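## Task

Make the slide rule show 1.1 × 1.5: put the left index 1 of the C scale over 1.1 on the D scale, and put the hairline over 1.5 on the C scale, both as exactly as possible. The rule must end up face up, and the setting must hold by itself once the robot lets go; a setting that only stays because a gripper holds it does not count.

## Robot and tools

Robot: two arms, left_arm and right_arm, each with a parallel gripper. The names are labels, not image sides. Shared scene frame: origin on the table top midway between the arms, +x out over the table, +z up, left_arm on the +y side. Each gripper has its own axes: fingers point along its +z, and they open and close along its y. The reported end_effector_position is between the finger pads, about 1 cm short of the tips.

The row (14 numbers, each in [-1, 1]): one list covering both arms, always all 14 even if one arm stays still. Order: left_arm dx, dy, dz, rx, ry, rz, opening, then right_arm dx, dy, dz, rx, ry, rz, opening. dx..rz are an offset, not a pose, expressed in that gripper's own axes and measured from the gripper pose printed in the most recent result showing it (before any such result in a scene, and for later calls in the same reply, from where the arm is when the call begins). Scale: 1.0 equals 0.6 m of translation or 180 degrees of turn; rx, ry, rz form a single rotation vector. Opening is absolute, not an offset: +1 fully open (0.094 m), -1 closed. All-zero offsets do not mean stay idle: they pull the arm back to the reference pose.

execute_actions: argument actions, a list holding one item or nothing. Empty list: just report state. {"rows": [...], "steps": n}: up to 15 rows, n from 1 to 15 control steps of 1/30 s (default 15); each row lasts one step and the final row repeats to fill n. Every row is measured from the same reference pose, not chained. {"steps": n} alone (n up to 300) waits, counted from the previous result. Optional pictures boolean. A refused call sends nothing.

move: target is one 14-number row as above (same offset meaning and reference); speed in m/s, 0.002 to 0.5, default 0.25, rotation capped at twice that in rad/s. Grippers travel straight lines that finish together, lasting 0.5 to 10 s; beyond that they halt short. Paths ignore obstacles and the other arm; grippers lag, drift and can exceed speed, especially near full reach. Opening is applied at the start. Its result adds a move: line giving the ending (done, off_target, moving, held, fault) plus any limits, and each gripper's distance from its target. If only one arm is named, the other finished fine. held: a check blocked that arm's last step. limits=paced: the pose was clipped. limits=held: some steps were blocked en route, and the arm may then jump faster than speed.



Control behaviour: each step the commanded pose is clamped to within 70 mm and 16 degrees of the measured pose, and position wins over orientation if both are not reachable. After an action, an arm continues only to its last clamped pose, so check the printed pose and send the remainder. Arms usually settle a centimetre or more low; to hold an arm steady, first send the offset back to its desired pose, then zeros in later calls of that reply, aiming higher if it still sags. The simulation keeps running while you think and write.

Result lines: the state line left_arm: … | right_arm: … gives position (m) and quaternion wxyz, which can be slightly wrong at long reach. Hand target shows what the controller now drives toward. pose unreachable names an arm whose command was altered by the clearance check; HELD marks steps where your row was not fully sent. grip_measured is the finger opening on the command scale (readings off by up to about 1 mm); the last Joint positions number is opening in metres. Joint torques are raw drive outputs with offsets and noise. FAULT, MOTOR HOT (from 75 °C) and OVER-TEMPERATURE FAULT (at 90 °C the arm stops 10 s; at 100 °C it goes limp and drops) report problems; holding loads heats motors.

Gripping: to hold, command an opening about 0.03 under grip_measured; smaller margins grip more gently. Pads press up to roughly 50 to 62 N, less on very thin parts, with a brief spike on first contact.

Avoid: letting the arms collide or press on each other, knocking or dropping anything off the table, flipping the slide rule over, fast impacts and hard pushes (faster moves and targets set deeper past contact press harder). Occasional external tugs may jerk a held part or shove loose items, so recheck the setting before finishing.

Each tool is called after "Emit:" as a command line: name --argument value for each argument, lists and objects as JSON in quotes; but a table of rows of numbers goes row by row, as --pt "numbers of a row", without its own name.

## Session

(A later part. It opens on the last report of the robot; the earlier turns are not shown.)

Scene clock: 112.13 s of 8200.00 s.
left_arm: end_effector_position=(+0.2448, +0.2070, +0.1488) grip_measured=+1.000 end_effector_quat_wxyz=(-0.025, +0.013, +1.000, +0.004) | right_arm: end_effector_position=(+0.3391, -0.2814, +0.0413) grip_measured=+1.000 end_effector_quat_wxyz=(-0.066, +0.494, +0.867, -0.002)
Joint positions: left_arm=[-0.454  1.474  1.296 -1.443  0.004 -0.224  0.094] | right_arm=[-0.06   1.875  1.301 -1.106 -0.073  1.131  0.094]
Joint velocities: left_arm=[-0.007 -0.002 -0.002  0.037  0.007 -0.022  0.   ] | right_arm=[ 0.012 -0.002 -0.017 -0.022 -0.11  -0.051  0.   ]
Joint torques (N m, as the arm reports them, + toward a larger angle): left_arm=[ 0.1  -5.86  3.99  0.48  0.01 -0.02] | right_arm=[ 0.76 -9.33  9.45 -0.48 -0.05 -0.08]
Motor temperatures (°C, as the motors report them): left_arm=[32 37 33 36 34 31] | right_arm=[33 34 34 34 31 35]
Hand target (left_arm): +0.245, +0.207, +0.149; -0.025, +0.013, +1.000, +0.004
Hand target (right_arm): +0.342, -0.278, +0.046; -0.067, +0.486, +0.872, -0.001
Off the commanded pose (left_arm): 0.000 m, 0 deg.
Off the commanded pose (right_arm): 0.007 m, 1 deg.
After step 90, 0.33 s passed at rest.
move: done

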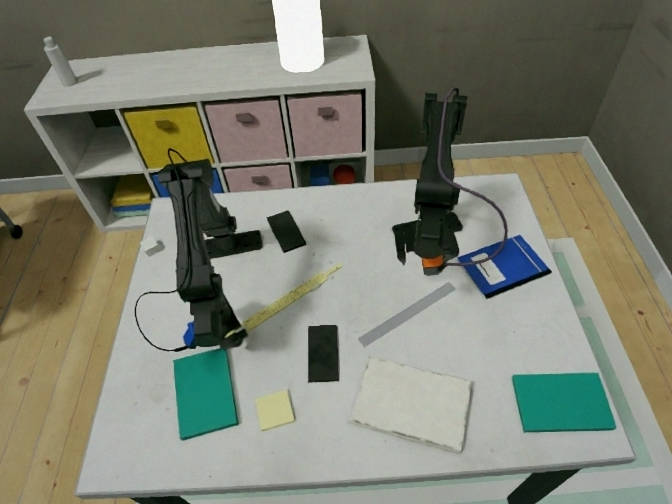

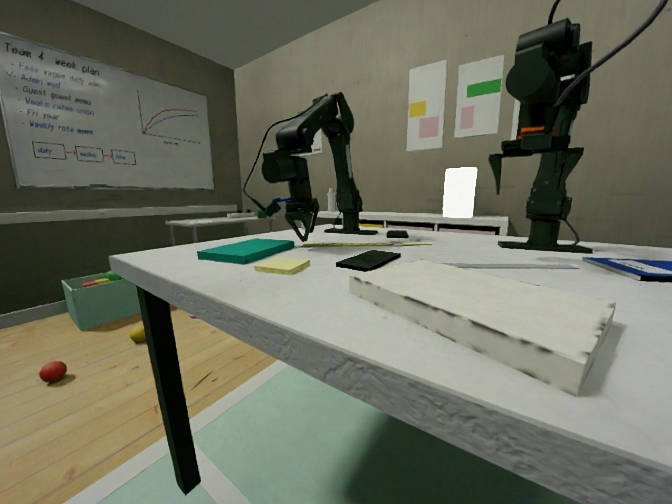

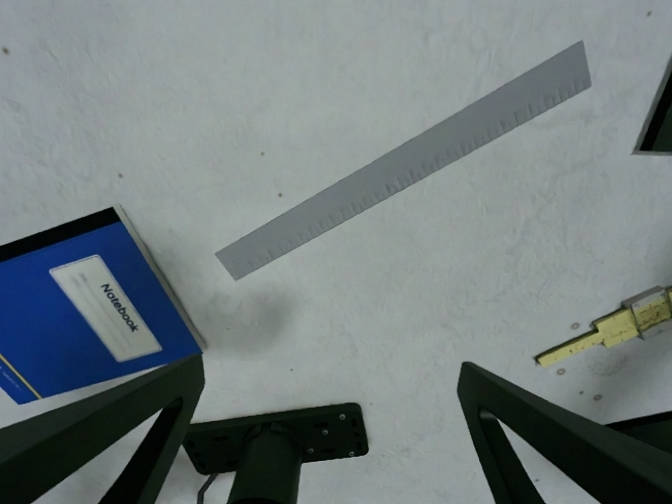

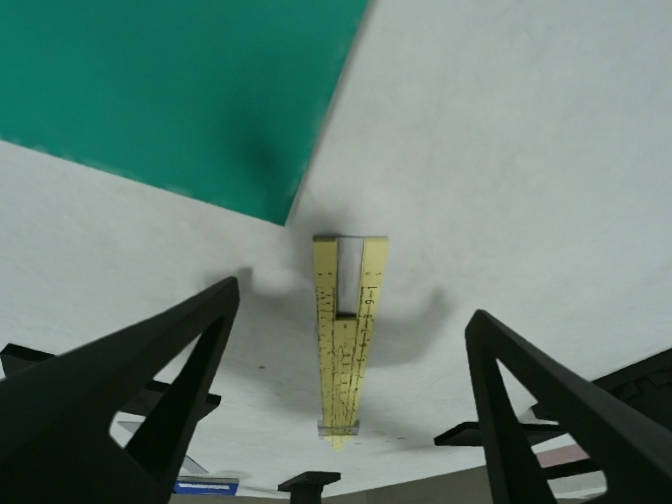

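Emit:
move --target '[0,0,0,0,0,0,1,0.0,0.0,0.015,-0.02,-0.036,0,0.25]' --speed 0.05

Scene clock: 117.37 s of 8200.00 s.
left_arm: end_effector_position=(+0.2448, +0.2070, +0.1488) grip_measured=+1.000 end_effector_quat_wxyz=(-0.025, +0.013, +1.000, +0.004) | right_arm: end_effector_position=(+0.3371, -0.2811, +0.0299) grip_measured=+0.253 end_effector_quat_wxyz=(-0.016, +0.493, +0.870, -0.005)
Joint positions: left_arm=[-0.454  1.474  1.296 -1.443  0.004 -0.224  0.094] | right_arm=[-0.023  1.814  1.181 -0.969 -0.012  1.168  0.059]
Joint velocities: left_arm=[-0.002  0.012  0.002  0.007 -0.066  0.037  0.   ] | right_arm=[-0.022 -0.022 -0.012  0.007 -0.022 -0.007  0.   ]
Joint torques (N m, as the arm reports them, + toward a larger angle): left_arm=[ 0.07 -5.83  3.89  0.47 -0.01 -0.01] | right_arm=[  0.97 -11.62   5.32  -0.04   0.15   0.08]
Motor temperatures (°C, as the motors report them): left_arm=[32 37 33 36 34 31] | right_arm=[33 35 34 34 31 35]
Hand target (left_arm): +0.245, +0.207, +0.149; -0.025, +0.013, +1.000, +0.004
Hand target (right_arm): +0.338, -0.281, +0.032; -0.002, +0.494, +0.869, -0.003
Off the commanded pose (left_arm): 0.000 m, 0 deg.
Off the commanded pose (right_arm): 0.003 m, 2 deg.
After step 90, 0.53 s passed at rest.
move: done

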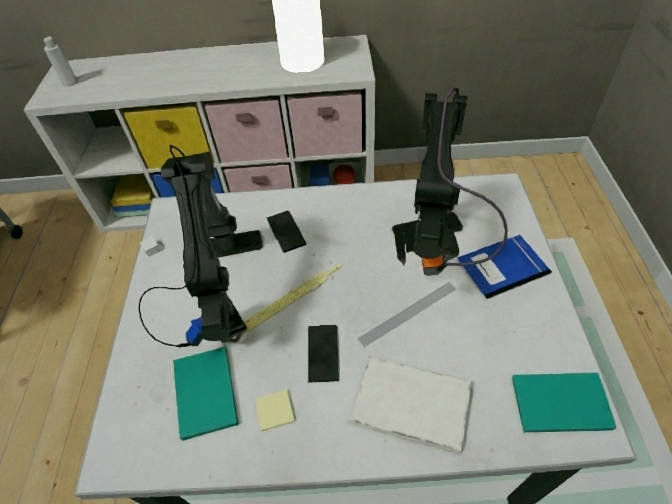

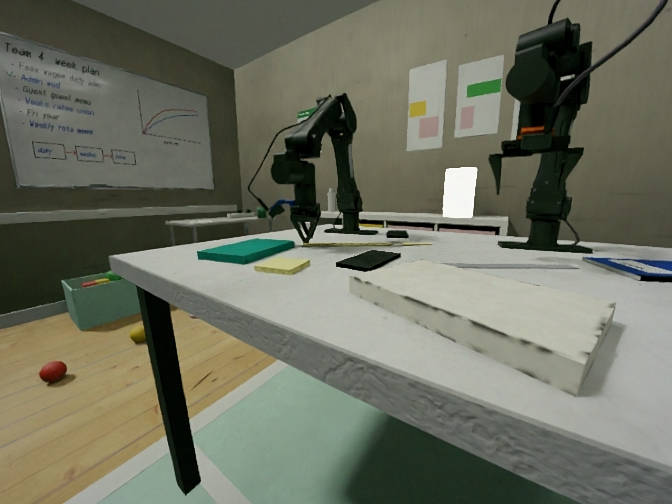

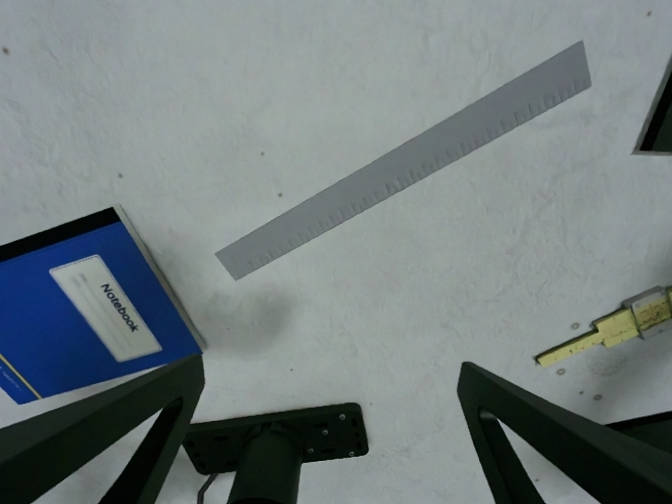

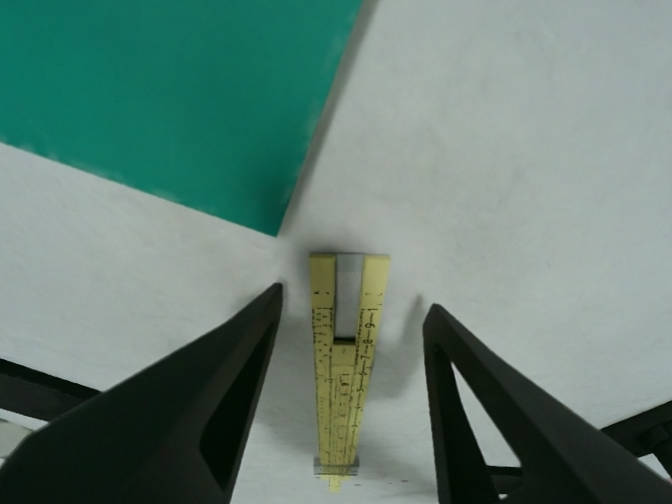

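Emit:
move --target '[0,0,0,0,0,0,1,0.015,0.0,0.027,-0.004,-0.008,0,0.25]' --speed 0.03

Scene clock: 120.47 s of 8200.00 s.
left_arm: end_effector_position=(+0.2448, +0.2070, +0.1488) grip_measured=+1.000 end_effector_quat_wxyz=(-0.025, +0.013, +1.000, +0.004) | right_arm: end_effector_position=(+0.3326, -0.2738, +0.0180) grip_measured=+0.252 end_effector_quat_wxyz=(-0.012, +0.492, +0.870, -0.004)
Joint positions: left_arm=[-0.454  1.474  1.296 -1.443  0.004 -0.224  0.094] | right_arm=[ 0.005  1.814  1.129 -0.91  -0.008  1.194  0.059]
Joint velocities: left_arm=[-0.017 -0.032  0.007 -0.022 -0.081 -0.051  0.   ] | right_arm=[-0.007  0.002 -0.002  0.022 -0.022 -0.007  0.001]
Joint torques (N m, as the arm reports them, + toward a larger angle): left_arm=[ 0.04 -5.82  3.85  0.45  0.03 -0.01] | right_arm=[ 0.83 -9.82  4.46  0.12  0.11  0.14]
Motor temperatures (°C, as the motors report them): left_arm=[32 37 34 36 34 31] | right_arm=[33 35 34 34 31 35]
Hand target (left_arm): +0.245, +0.207, +0.149; -0.025, +0.013, +1.000, +0.004
Hand target (right_arm): +0.332, -0.273, +0.014; -0.003, +0.493, +0.870, -0.006
Off the commanded pose (left_arm): 0.000 m, 0 deg.
Off the commanded pose (right_arm): 0.004 m, 1 deg.
move: done

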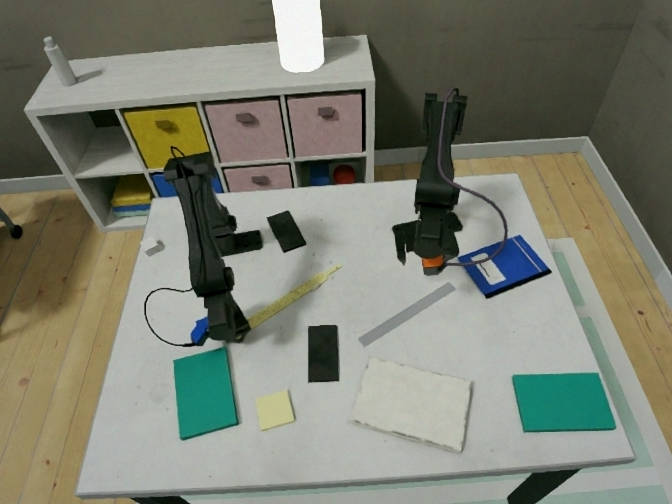

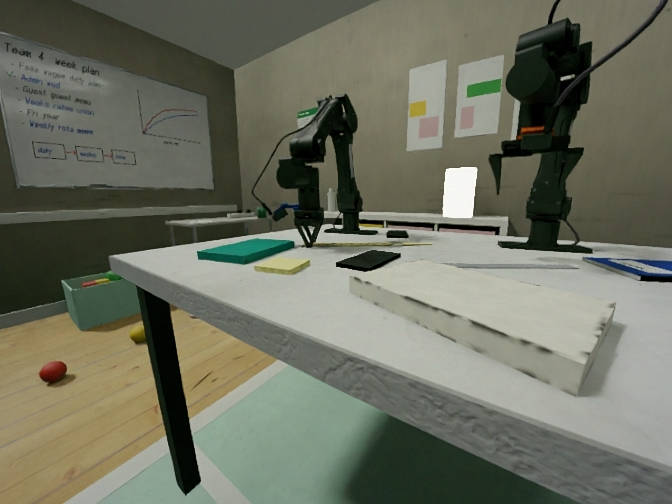

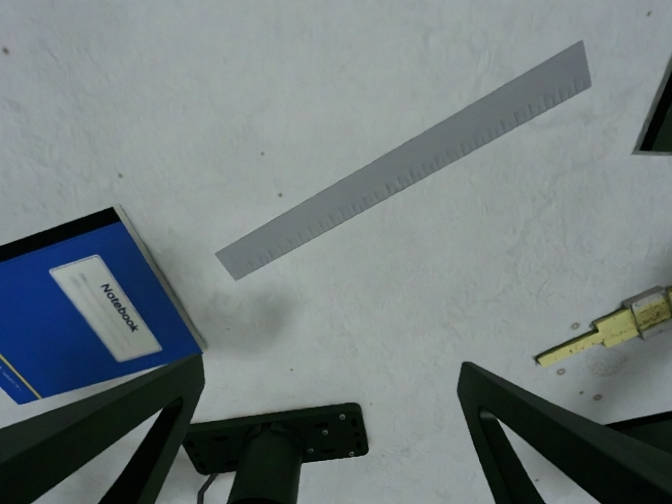

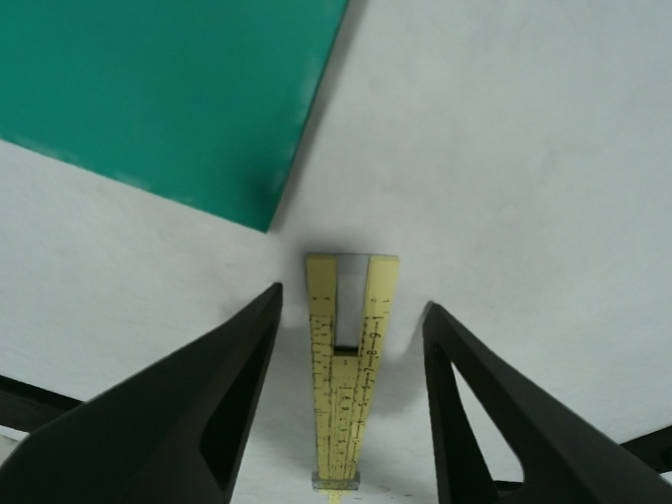

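Emit:
move --target '[0,0,0,0,0,0,1,0,0,0.006,0,0,0,-0.35]' --speed 0.02

Scene clock: 122.73 s of 8200.00 s.
left_arm: end_effector_position=(+0.2448, +0.2070, +0.1488) grip_measured=+1.000 end_effector_quat_wxyz=(-0.025, +0.013, +1.000, +0.004) | right_arm: end_effector_position=(+0.3339, -0.2735, +0.0179) grip_measured=-0.340 end_effector_quat_wxyz=(-0.010, +0.493, +0.870, -0.003)
Joint positions: left_arm=[-0.454  1.474  1.296 -1.443  0.004 -0.224  0.094] | right_arm=[ 0.005  1.814  1.129 -0.904 -0.008  1.195  0.031]
Joint velocities: left_arm=[-0.002 -0.002  0.002  0.022 -0.022 -0.037  0.   ] | right_arm=[ 0.007  0.012 -0.002 -0.007 -0.022  0.037 -0.001]
Joint torques (N m, as the arm reports them, + toward a larger angle): left_arm=[ 0.09 -5.89  3.87  0.46  0.01 -0.01] | right_arm=[-0.11 -8.35  5.85 -0.09  0.01 -0.04]
Motor temperatures (°C, as the motors report them): left_arm=[32 37 34 36 34 31] | right_arm=[33 35 34 34 31 35]
Hand target (left_arm): +0.245, +0.207, +0.149; -0.025, +0.013, +1.000, +0.004
Hand target (right_arm): +0.332, -0.274, +0.014; -0.012, +0.492, +0.870, -0.004
Off the commanded pose (left_arm): 0.000 m, 0 deg.
Off the commanded pose (right_arm): 0.004 m, 0 deg.
move: done

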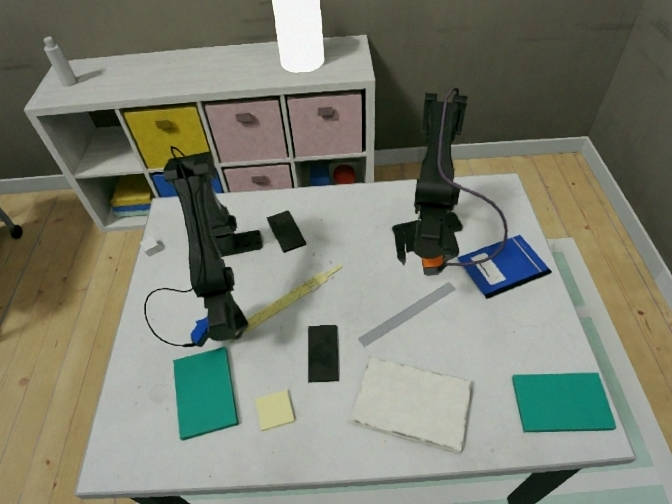

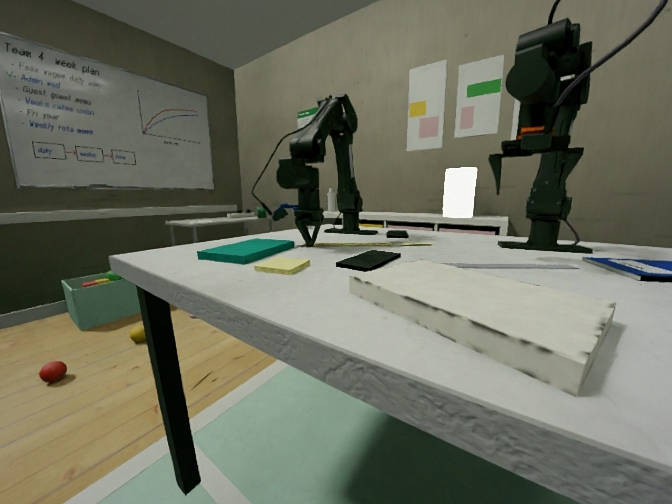

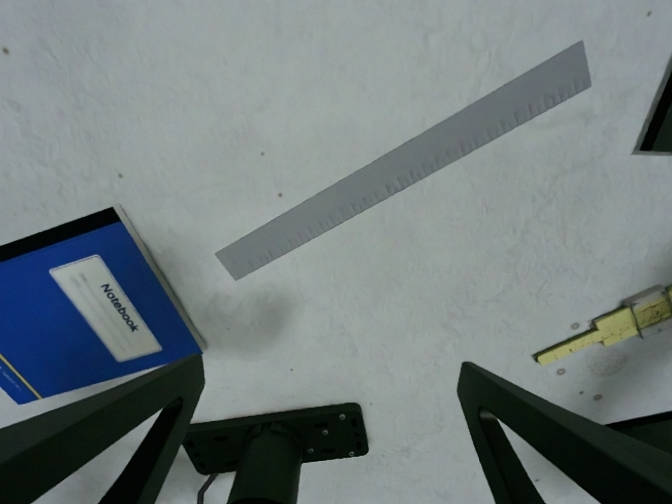

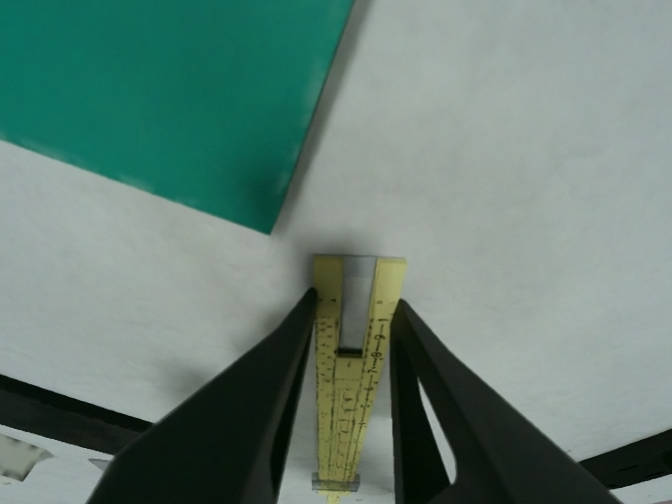

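Emit:
move --target '[0.155,-0.235,0.148,0,-0.016,0.328,-0.25,0,0,0,0,0,0,-0.40]' --speed 0.15

Scene clock: 136.70 s of 8200.00 s.
left_arm: end_effector_position=(+0.1501, +0.0693, +0.0676) grip_measured=-0.248 end_effector_quat_wxyz=(+0.004, +0.497, +0.868, -0.006) | right_arm: end_effector_position=(+0.3339, -0.2735, +0.0179) grip_measured=-0.374 end_effector_quat_wxyz=(-0.010, +0.493, +0.870, -0.003)
Joint positions: left_arm=[-1.179  1.453  0.953 -1.058  0.008  0.063  0.035] | right_arm=[ 0.005  1.814  1.129 -0.904 -0.008  1.195  0.029]
Joint velocities: left_arm=[-0.042  0.007  0.002  0.007  0.037 -0.022  0.   ] | right_arm=[-0.002 -0.002  0.017  0.022 -0.022  0.007 -0.001]
Joint torques (N m, as the arm reports them, + toward a larger angle): left_arm=[-0.92 -5.27  3.59  0.69  0.02  0.05] | right_arm=[ 0.1  -9.43  6.53 -0.14  0.04 -0.02]
Motor temperatures (°C, as the motors report them): left_arm=[32 37 34 36 34 31] | right_arm=[33 35 34 34 31 35]
Hand target (left_arm): +0.149, +0.067, +0.065; +0.005, +0.504, +0.864, -0.008
Hand target (right_arm): +0.334, -0.274, +0.018; -0.010, +0.493, +0.870, -0.003
Off the commanded pose (left_arm): 0.007 m, 1 deg.
Off the commanded pose (right_arm): 0.000 m, 0 deg.
After step 90, 7.13 s passed at rest.
move: done

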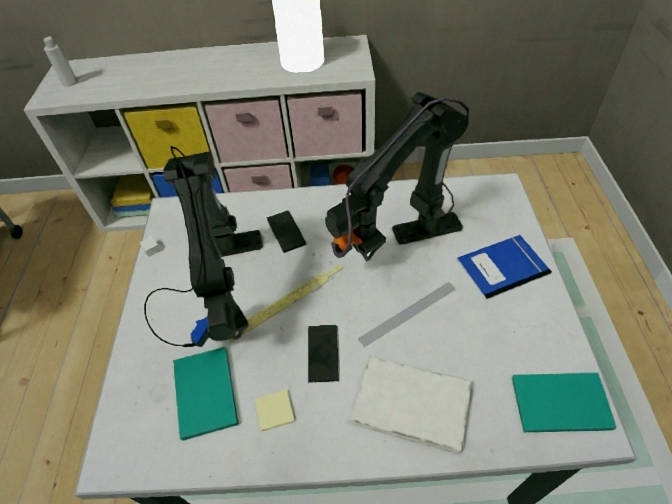

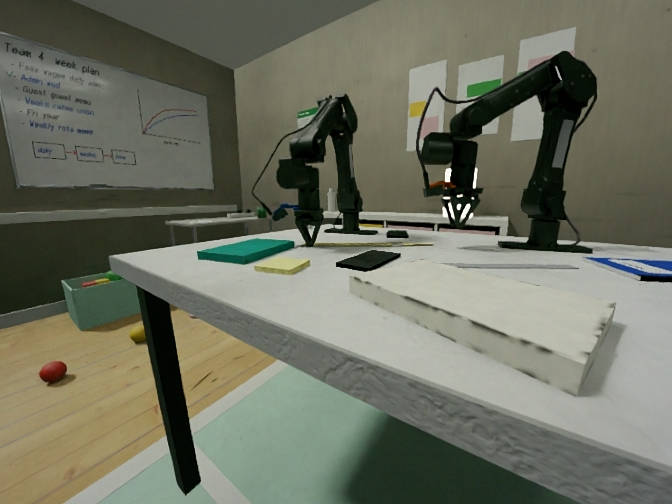

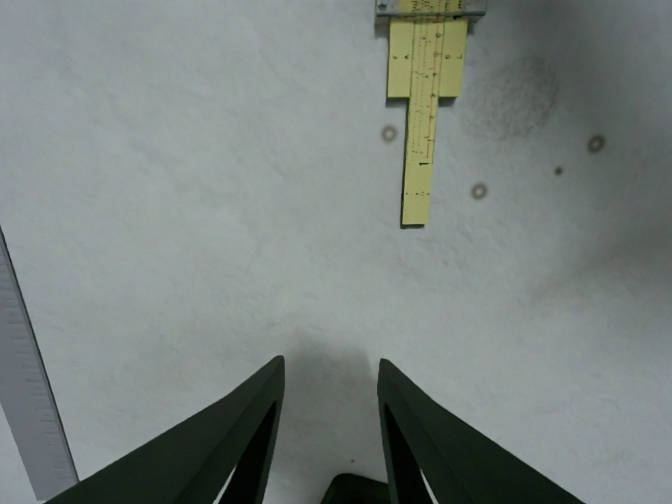

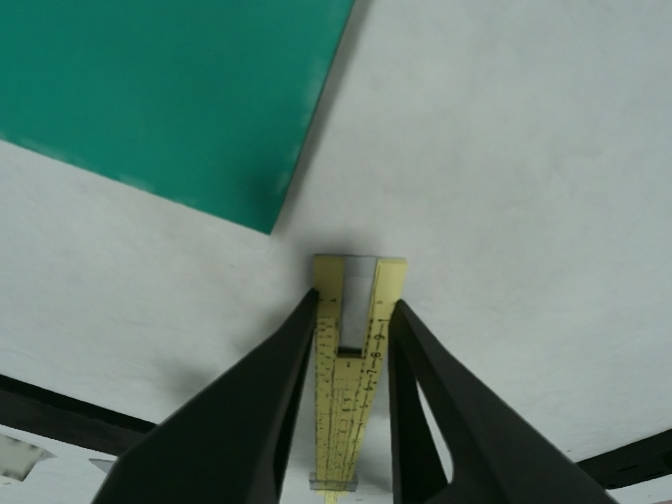

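Emit:
move --target '[0,-0.038,0.045,0,0,0,-0.25,0,0,0,0,0,0,-0.40]' --speed 0.08

Scene clock: 142.37 s of 8200.00 s.
left_arm: end_effector_position=(+0.1317, +0.0590, +0.0428) grip_measured=-0.248 end_effector_quat_wxyz=(+0.002, +0.495, +0.869, -0.006) | right_arm: end_effector_position=(+0.3339, -0.2735, +0.0179) grip_measured=-0.374 end_effector_quat_wxyz=(-0.010, +0.493, +0.870, -0.003)
Joint positions: left_arm=[-1.269  1.485  0.878 -0.955  0.008 -0.029  0.035] | right_arm=[ 0.005  1.814  1.129 -0.904 -0.008  1.195  0.029]
Joint velocities: left_arm=[ 0.012 -0.002 -0.007 -0.066 -0.066 -0.081 -0.   ] | right_arm=[-0.007  0.002 -0.007  0.051 -0.066  0.007 -0.001]
Joint torques (N m, as the arm reports them, + toward a larger angle): left_arm=[-1.01 -5.45  3.46  0.71  0.   -0.1 ] | right_arm=[-0.08 -9.31  6.78 -0.11  0.04 -0.03]
Motor temperatures (°C, as the motors report them): left_arm=[32 37 34 36 34 31] | right_arm=[33 35 34 34 31 35]
Hand target (left_arm): +0.131, +0.056, +0.041; +0.004, +0.496, +0.868, -0.007
Hand target (right_arm): +0.334, -0.274, +0.018; -0.010, +0.493, +0.870, -0.003
Off the commanded pose (left_arm): 0.003 m, 0 deg.
Off the commanded pose (right_arm): 0.000 m, 0 deg.
After step 90, 1.70 s passed at rest.
move: done

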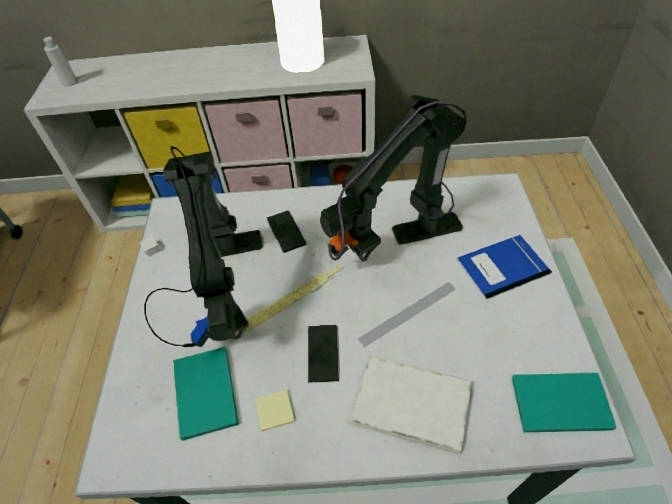

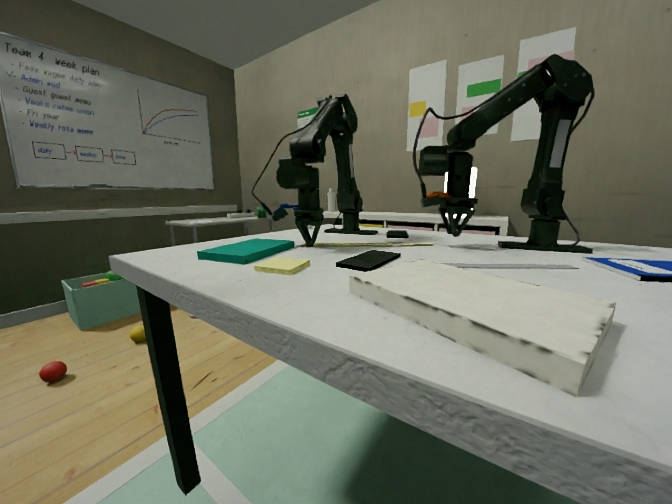

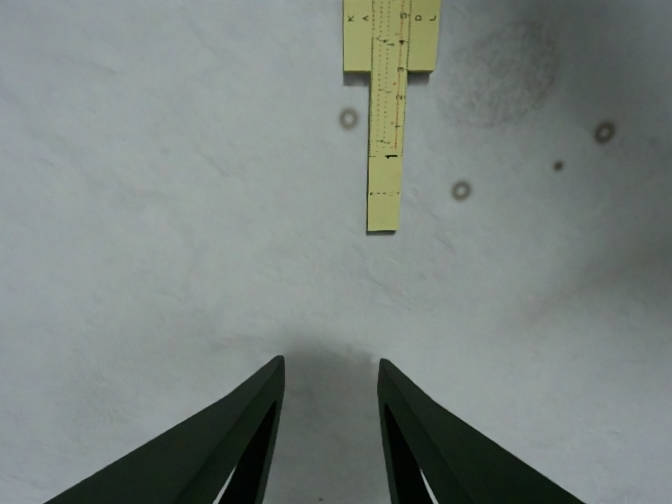

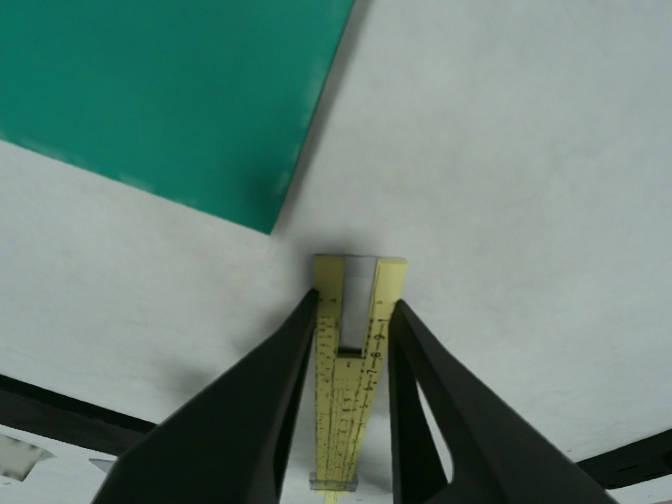

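Emit:
move --target '[0,-0.008,0.034,0,0,0,-0.25,0,0,0,0,0,0,-0.40]' --speed 0.04

Scene clock: 150.10 s of 8200.00 s.
left_arm: end_effector_position=(+0.1292, +0.0581, +0.0248) grip_measured=-0.248 end_effector_quat_wxyz=(+0.000, +0.494, +0.870, -0.005) | right_arm: end_effector_position=(+0.3339, -0.2735, +0.0179) grip_measured=-0.374 end_effector_quat_wxyz=(-0.010, +0.493, +0.870, -0.003)
Joint positions: left_arm=[-1.28   1.517  0.83  -0.878  0.008 -0.044  0.035] | right_arm=[ 0.005  1.814  1.129 -0.904 -0.008  1.195  0.029]
Joint velocities: left_arm=[-0.012  0.012 -0.002  0.007 -0.11  -0.066  0.001] | right_arm=[ 0.007  0.007  0.002  0.037  0.022 -0.11  -0.001]
Joint torques (N m, as the arm reports them, + toward a larger angle): left_arm=[-1.   -5.47  3.19  0.71  0.03 -0.09] | right_arm=[-0.11 -9.34  6.72 -0.06  0.06 -0.01]
Motor temperatures (°C, as the motors report them): left_arm=[32 37 33 36 34 31] | right_arm=[33 35 34 34 31 35]
Hand target (left_arm): +0.128, +0.056, +0.023; +0.002, +0.495, +0.869, -0.006
Hand target (right_arm): +0.334, -0.274, +0.018; -0.010, +0.493, +0.870, -0.003
Off the commanded pose (left_arm): 0.003 m, 0 deg.
Off the commanded pose (right_arm): 0.000 m, 0 deg.
After step 90, 3.77 s passed at rest.
move: done

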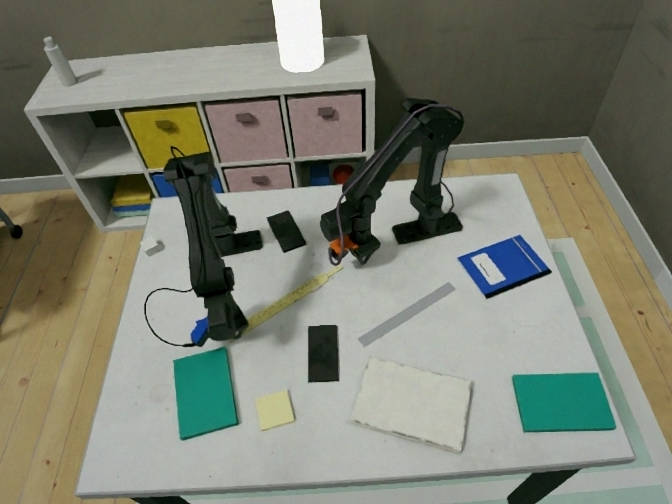

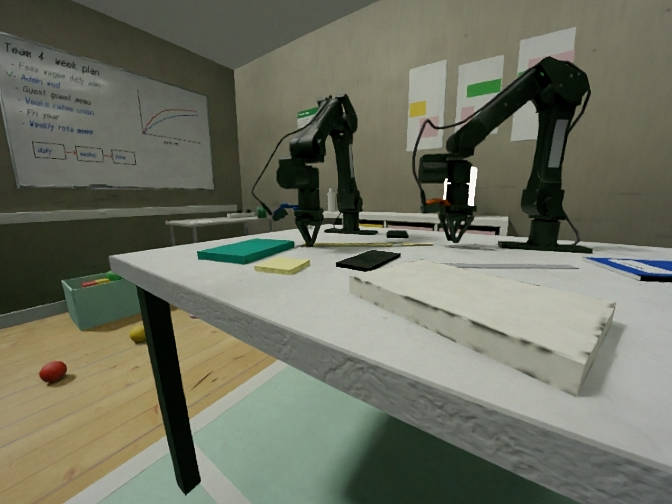

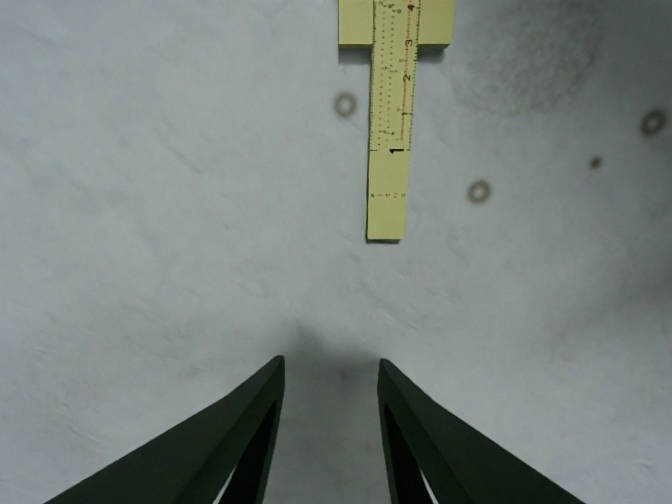

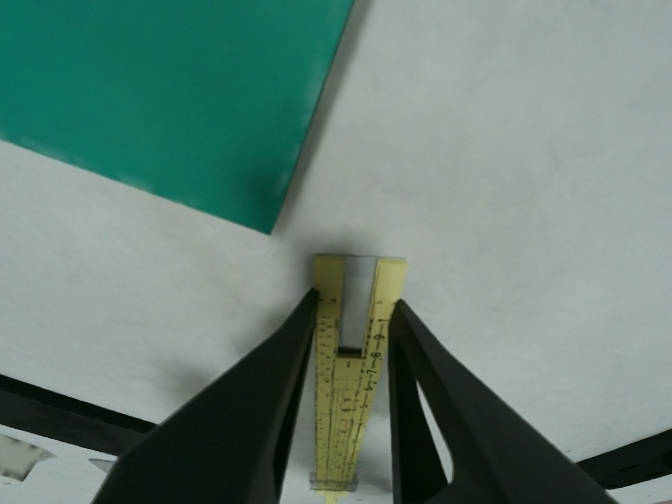

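Emit:
move --target '[0,0,0.013,0,0,0,-0.25,0,0,0,0,0,0,-0.40]' --speed 0.02

Scene clock: 153.53 s of 8200.00 s.
left_arm: end_effector_position=(+0.1286, +0.0592, +0.0191) grip_measured=-0.248 end_effector_quat_wxyz=(-0.002, +0.493, +0.870, -0.004) | right_arm: end_effector_position=(+0.3339, -0.2735, +0.0179) grip_measured=-0.374 end_effector_quat_wxyz=(-0.010, +0.493, +0.870, -0.003)
Joint positions: left_arm=[-1.28   1.528  0.815 -0.857  0.008 -0.045  0.035] | right_arm=[ 0.005  1.814  1.129 -0.904 -0.008  1.195  0.029]
Joint velocities: left_arm=[-0.012 -0.027 -0.012  0.051 -0.037 -0.051  0.001] | right_arm=[-0.042 -0.002  0.007  0.11   0.037  0.051 -0.001]
Joint torques (N m, as the arm reports them, + toward a larger angle): left_arm=[ 0.04 -5.53  2.97  0.66  0.   -0.03] | right_arm=[ 0.04 -9.32  6.61 -0.15  0.03 -0.06]
Motor temperatures (°C, as the motors report them): left_arm=[32 37 33 36 34 31] | right_arm=[33 35 34 34 31 35]
Hand target (left_arm): +0.129, +0.058, +0.017; -0.000, +0.494, +0.870, -0.005
Hand target (right_arm): +0.334, -0.274, +0.018; -0.010, +0.493, +0.870, -0.003
Off the commanded pose (left_arm): 0.002 m, 0 deg.
Off the commanded pose (right_arm): 0.000 m, 0 deg.
move: done

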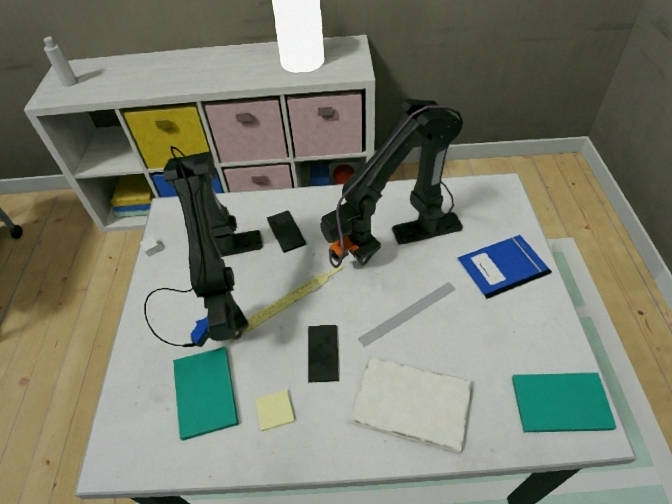

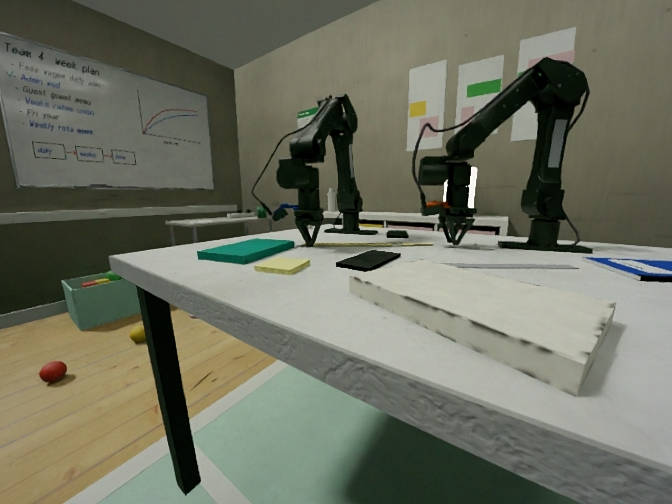

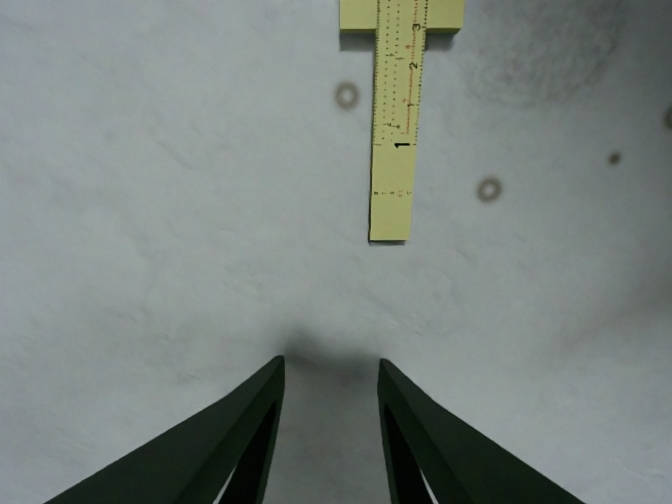

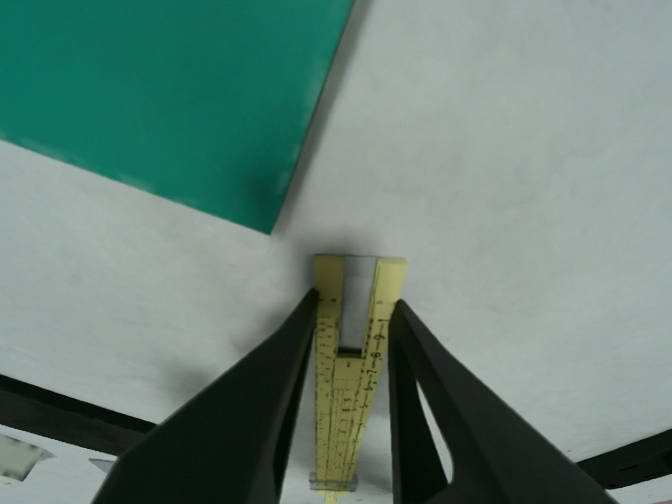

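Emit:
move --target '[-0.11,0,0.002,0,0,0,-0.25,0,0,0,0,0,0,-0.40]' --speed 0.03

Scene clock: 158.03 s of 8200.00 s.
left_arm: end_effector_position=(+0.1520, +0.0158, +0.0140) grip_measured=-0.248 end_effector_quat_wxyz=(-0.023, +0.497, +0.867, +0.009) | right_arm: end_effector_position=(+0.3339, -0.2739, +0.0179) grip_measured=-0.374 end_effector_quat_wxyz=(-0.009, +0.493, +0.870, -0.003)
Joint positions: left_arm=[-1.28   1.763  1.047 -0.903  0.008 -0.036  0.035] | right_arm=[ 0.005  1.814  1.129 -0.904 -0.006  1.195  0.029]
Joint velocities: left_arm=[-0.017 -0.022 -0.007  0.051 -0.007 -0.037 -0.   ] | right_arm=[-0.012 -0.027  0.017  0.007  0.066 -0.007 -0.   ]
Joint torques (N m, as the arm reports them, + toward a larger angle): left_arm=[ 1.33 -7.75  5.79  0.7   0.02  0.06] | right_arm=[ 0.04 -9.29  6.69 -0.15  0.02 -0.04]
Motor temperatures (°C, as the motors report them): left_arm=[32 37 34 36 34 31] | right_arm=[33 35 34 34 31 35]
Hand target (left_arm): +0.163, +0.004, +0.019; -0.002, +0.493, +0.870, -0.004
Hand target (right_arm): +0.334, -0.273, +0.018; -0.010, +0.493, +0.870, -0.003
Off the commanded pose (left_arm): 0.017 m, 3 deg.
Off the commanded pose (right_arm): 0.000 m, 0 deg.
move: off_target (left_arm)

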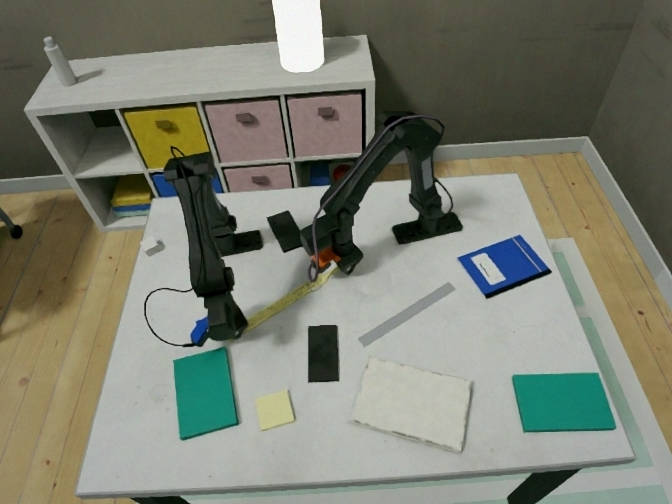

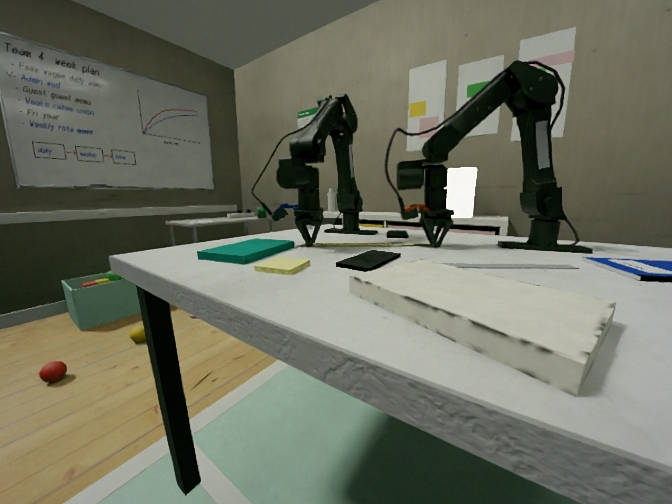

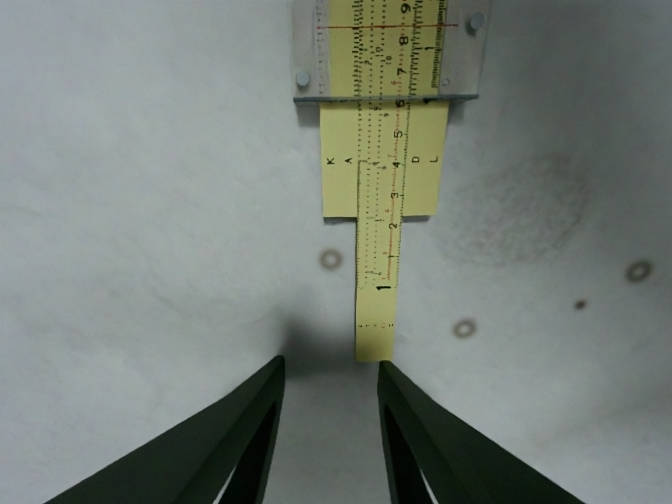

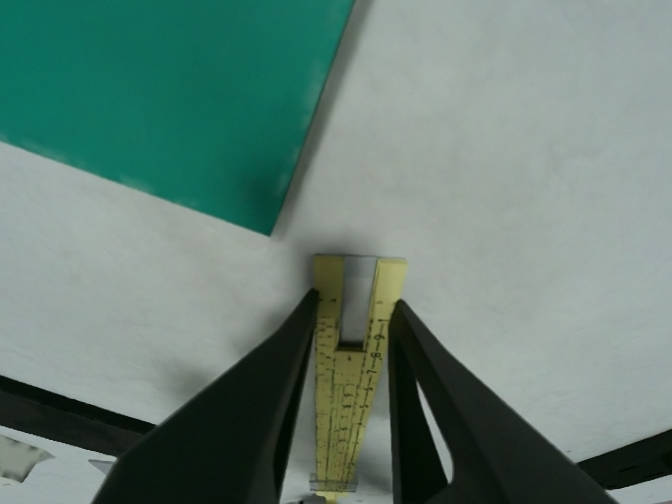

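Emit:
move --target '[-0.04,0.008,-0.008,0,-0.012,0,-0.25,0,0,0,0,0,0,-0.40]' --speed 0.02

Scene clock: 163.17 s of 8200.00 s.
left_arm: end_effector_position=(+0.1559, +0.0121, +0.0136) grip_measured=-0.248 end_effector_quat_wxyz=(-0.032, +0.500, +0.865, +0.014) | right_arm: end_effector_position=(+0.3340, -0.2744, +0.0179) grip_measured=-0.374 end_effector_quat_wxyz=(-0.008, +0.493, +0.870, -0.005)
Joint positions: left_arm=[-1.274  1.8    1.09  -0.93   0.008 -0.022  0.035] | right_arm=[ 0.005  1.814  1.129 -0.904 -0.003  1.195  0.029]
Joint velocities: left_arm=[-0.002 -0.007  0.012  0.051  0.051 -0.007  0.   ] | right_arm=[ 0.007  0.002  0.012 -0.037  0.037  0.007  0.   ]
Joint torques (N m, as the arm reports them, + toward a larger angle): left_arm=[ 1.25 -8.18  5.73  0.74 -0.03  0.03] | right_arm=[ 0.23 -9.39  6.79 -0.14 -0.03 -0.06]
Motor temperatures (°C, as the motors report them): left_arm=[32 37 34 36 34 31] | right_arm=[33 35 34 34 31 35]
Hand target (left_arm): +0.168, -0.002, +0.018; -0.006, +0.497, +0.868, +0.000
Hand target (right_arm): +0.334, -0.274, +0.018; -0.009, +0.493, +0.870, -0.004
Off the commanded pose (left_arm): 0.020 m, 3 deg.
Off the commanded pose (right_arm): 0.001 m, 0 deg.
After step 90, 0.67 s passed at rest.
move: off_target (left_arm)

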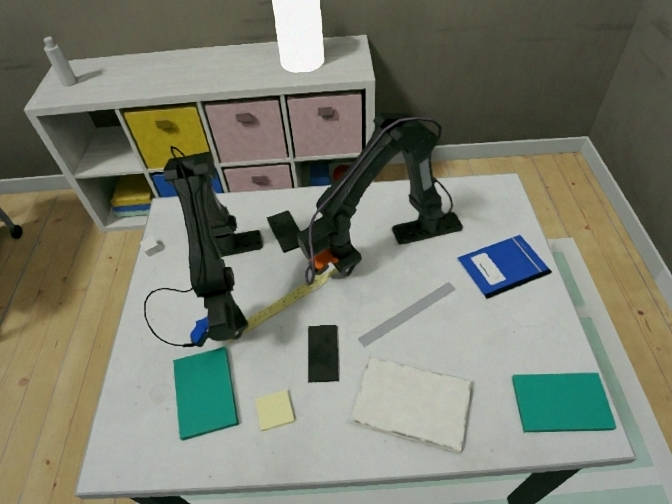

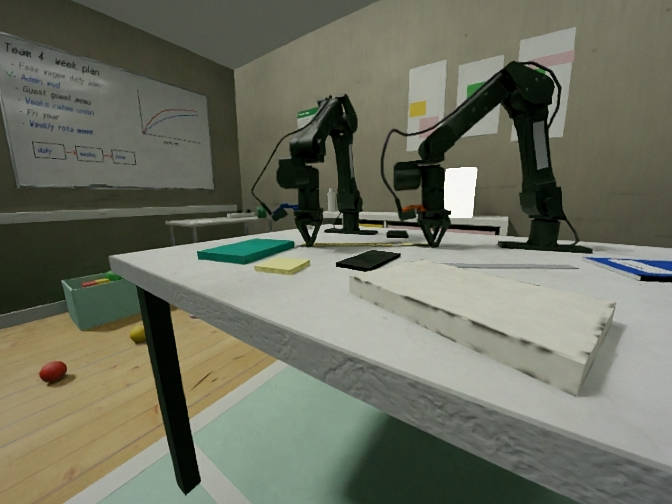

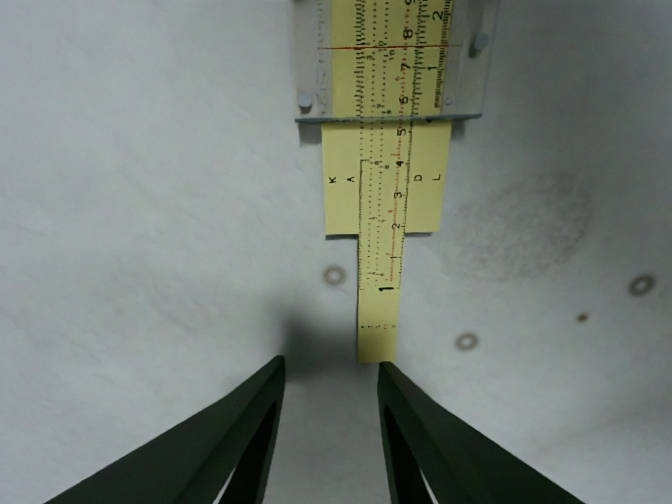

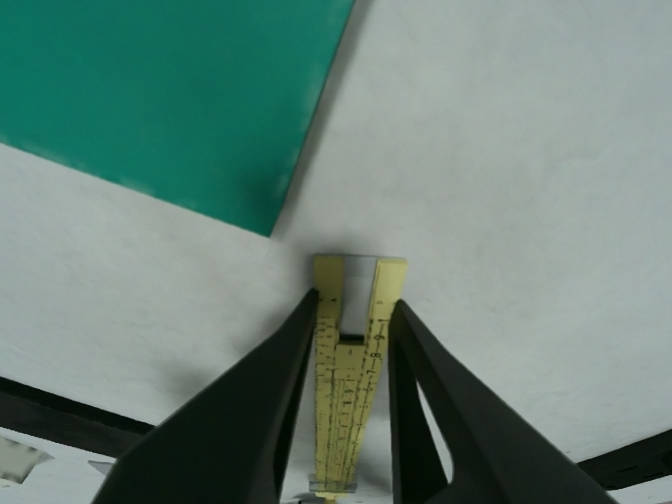

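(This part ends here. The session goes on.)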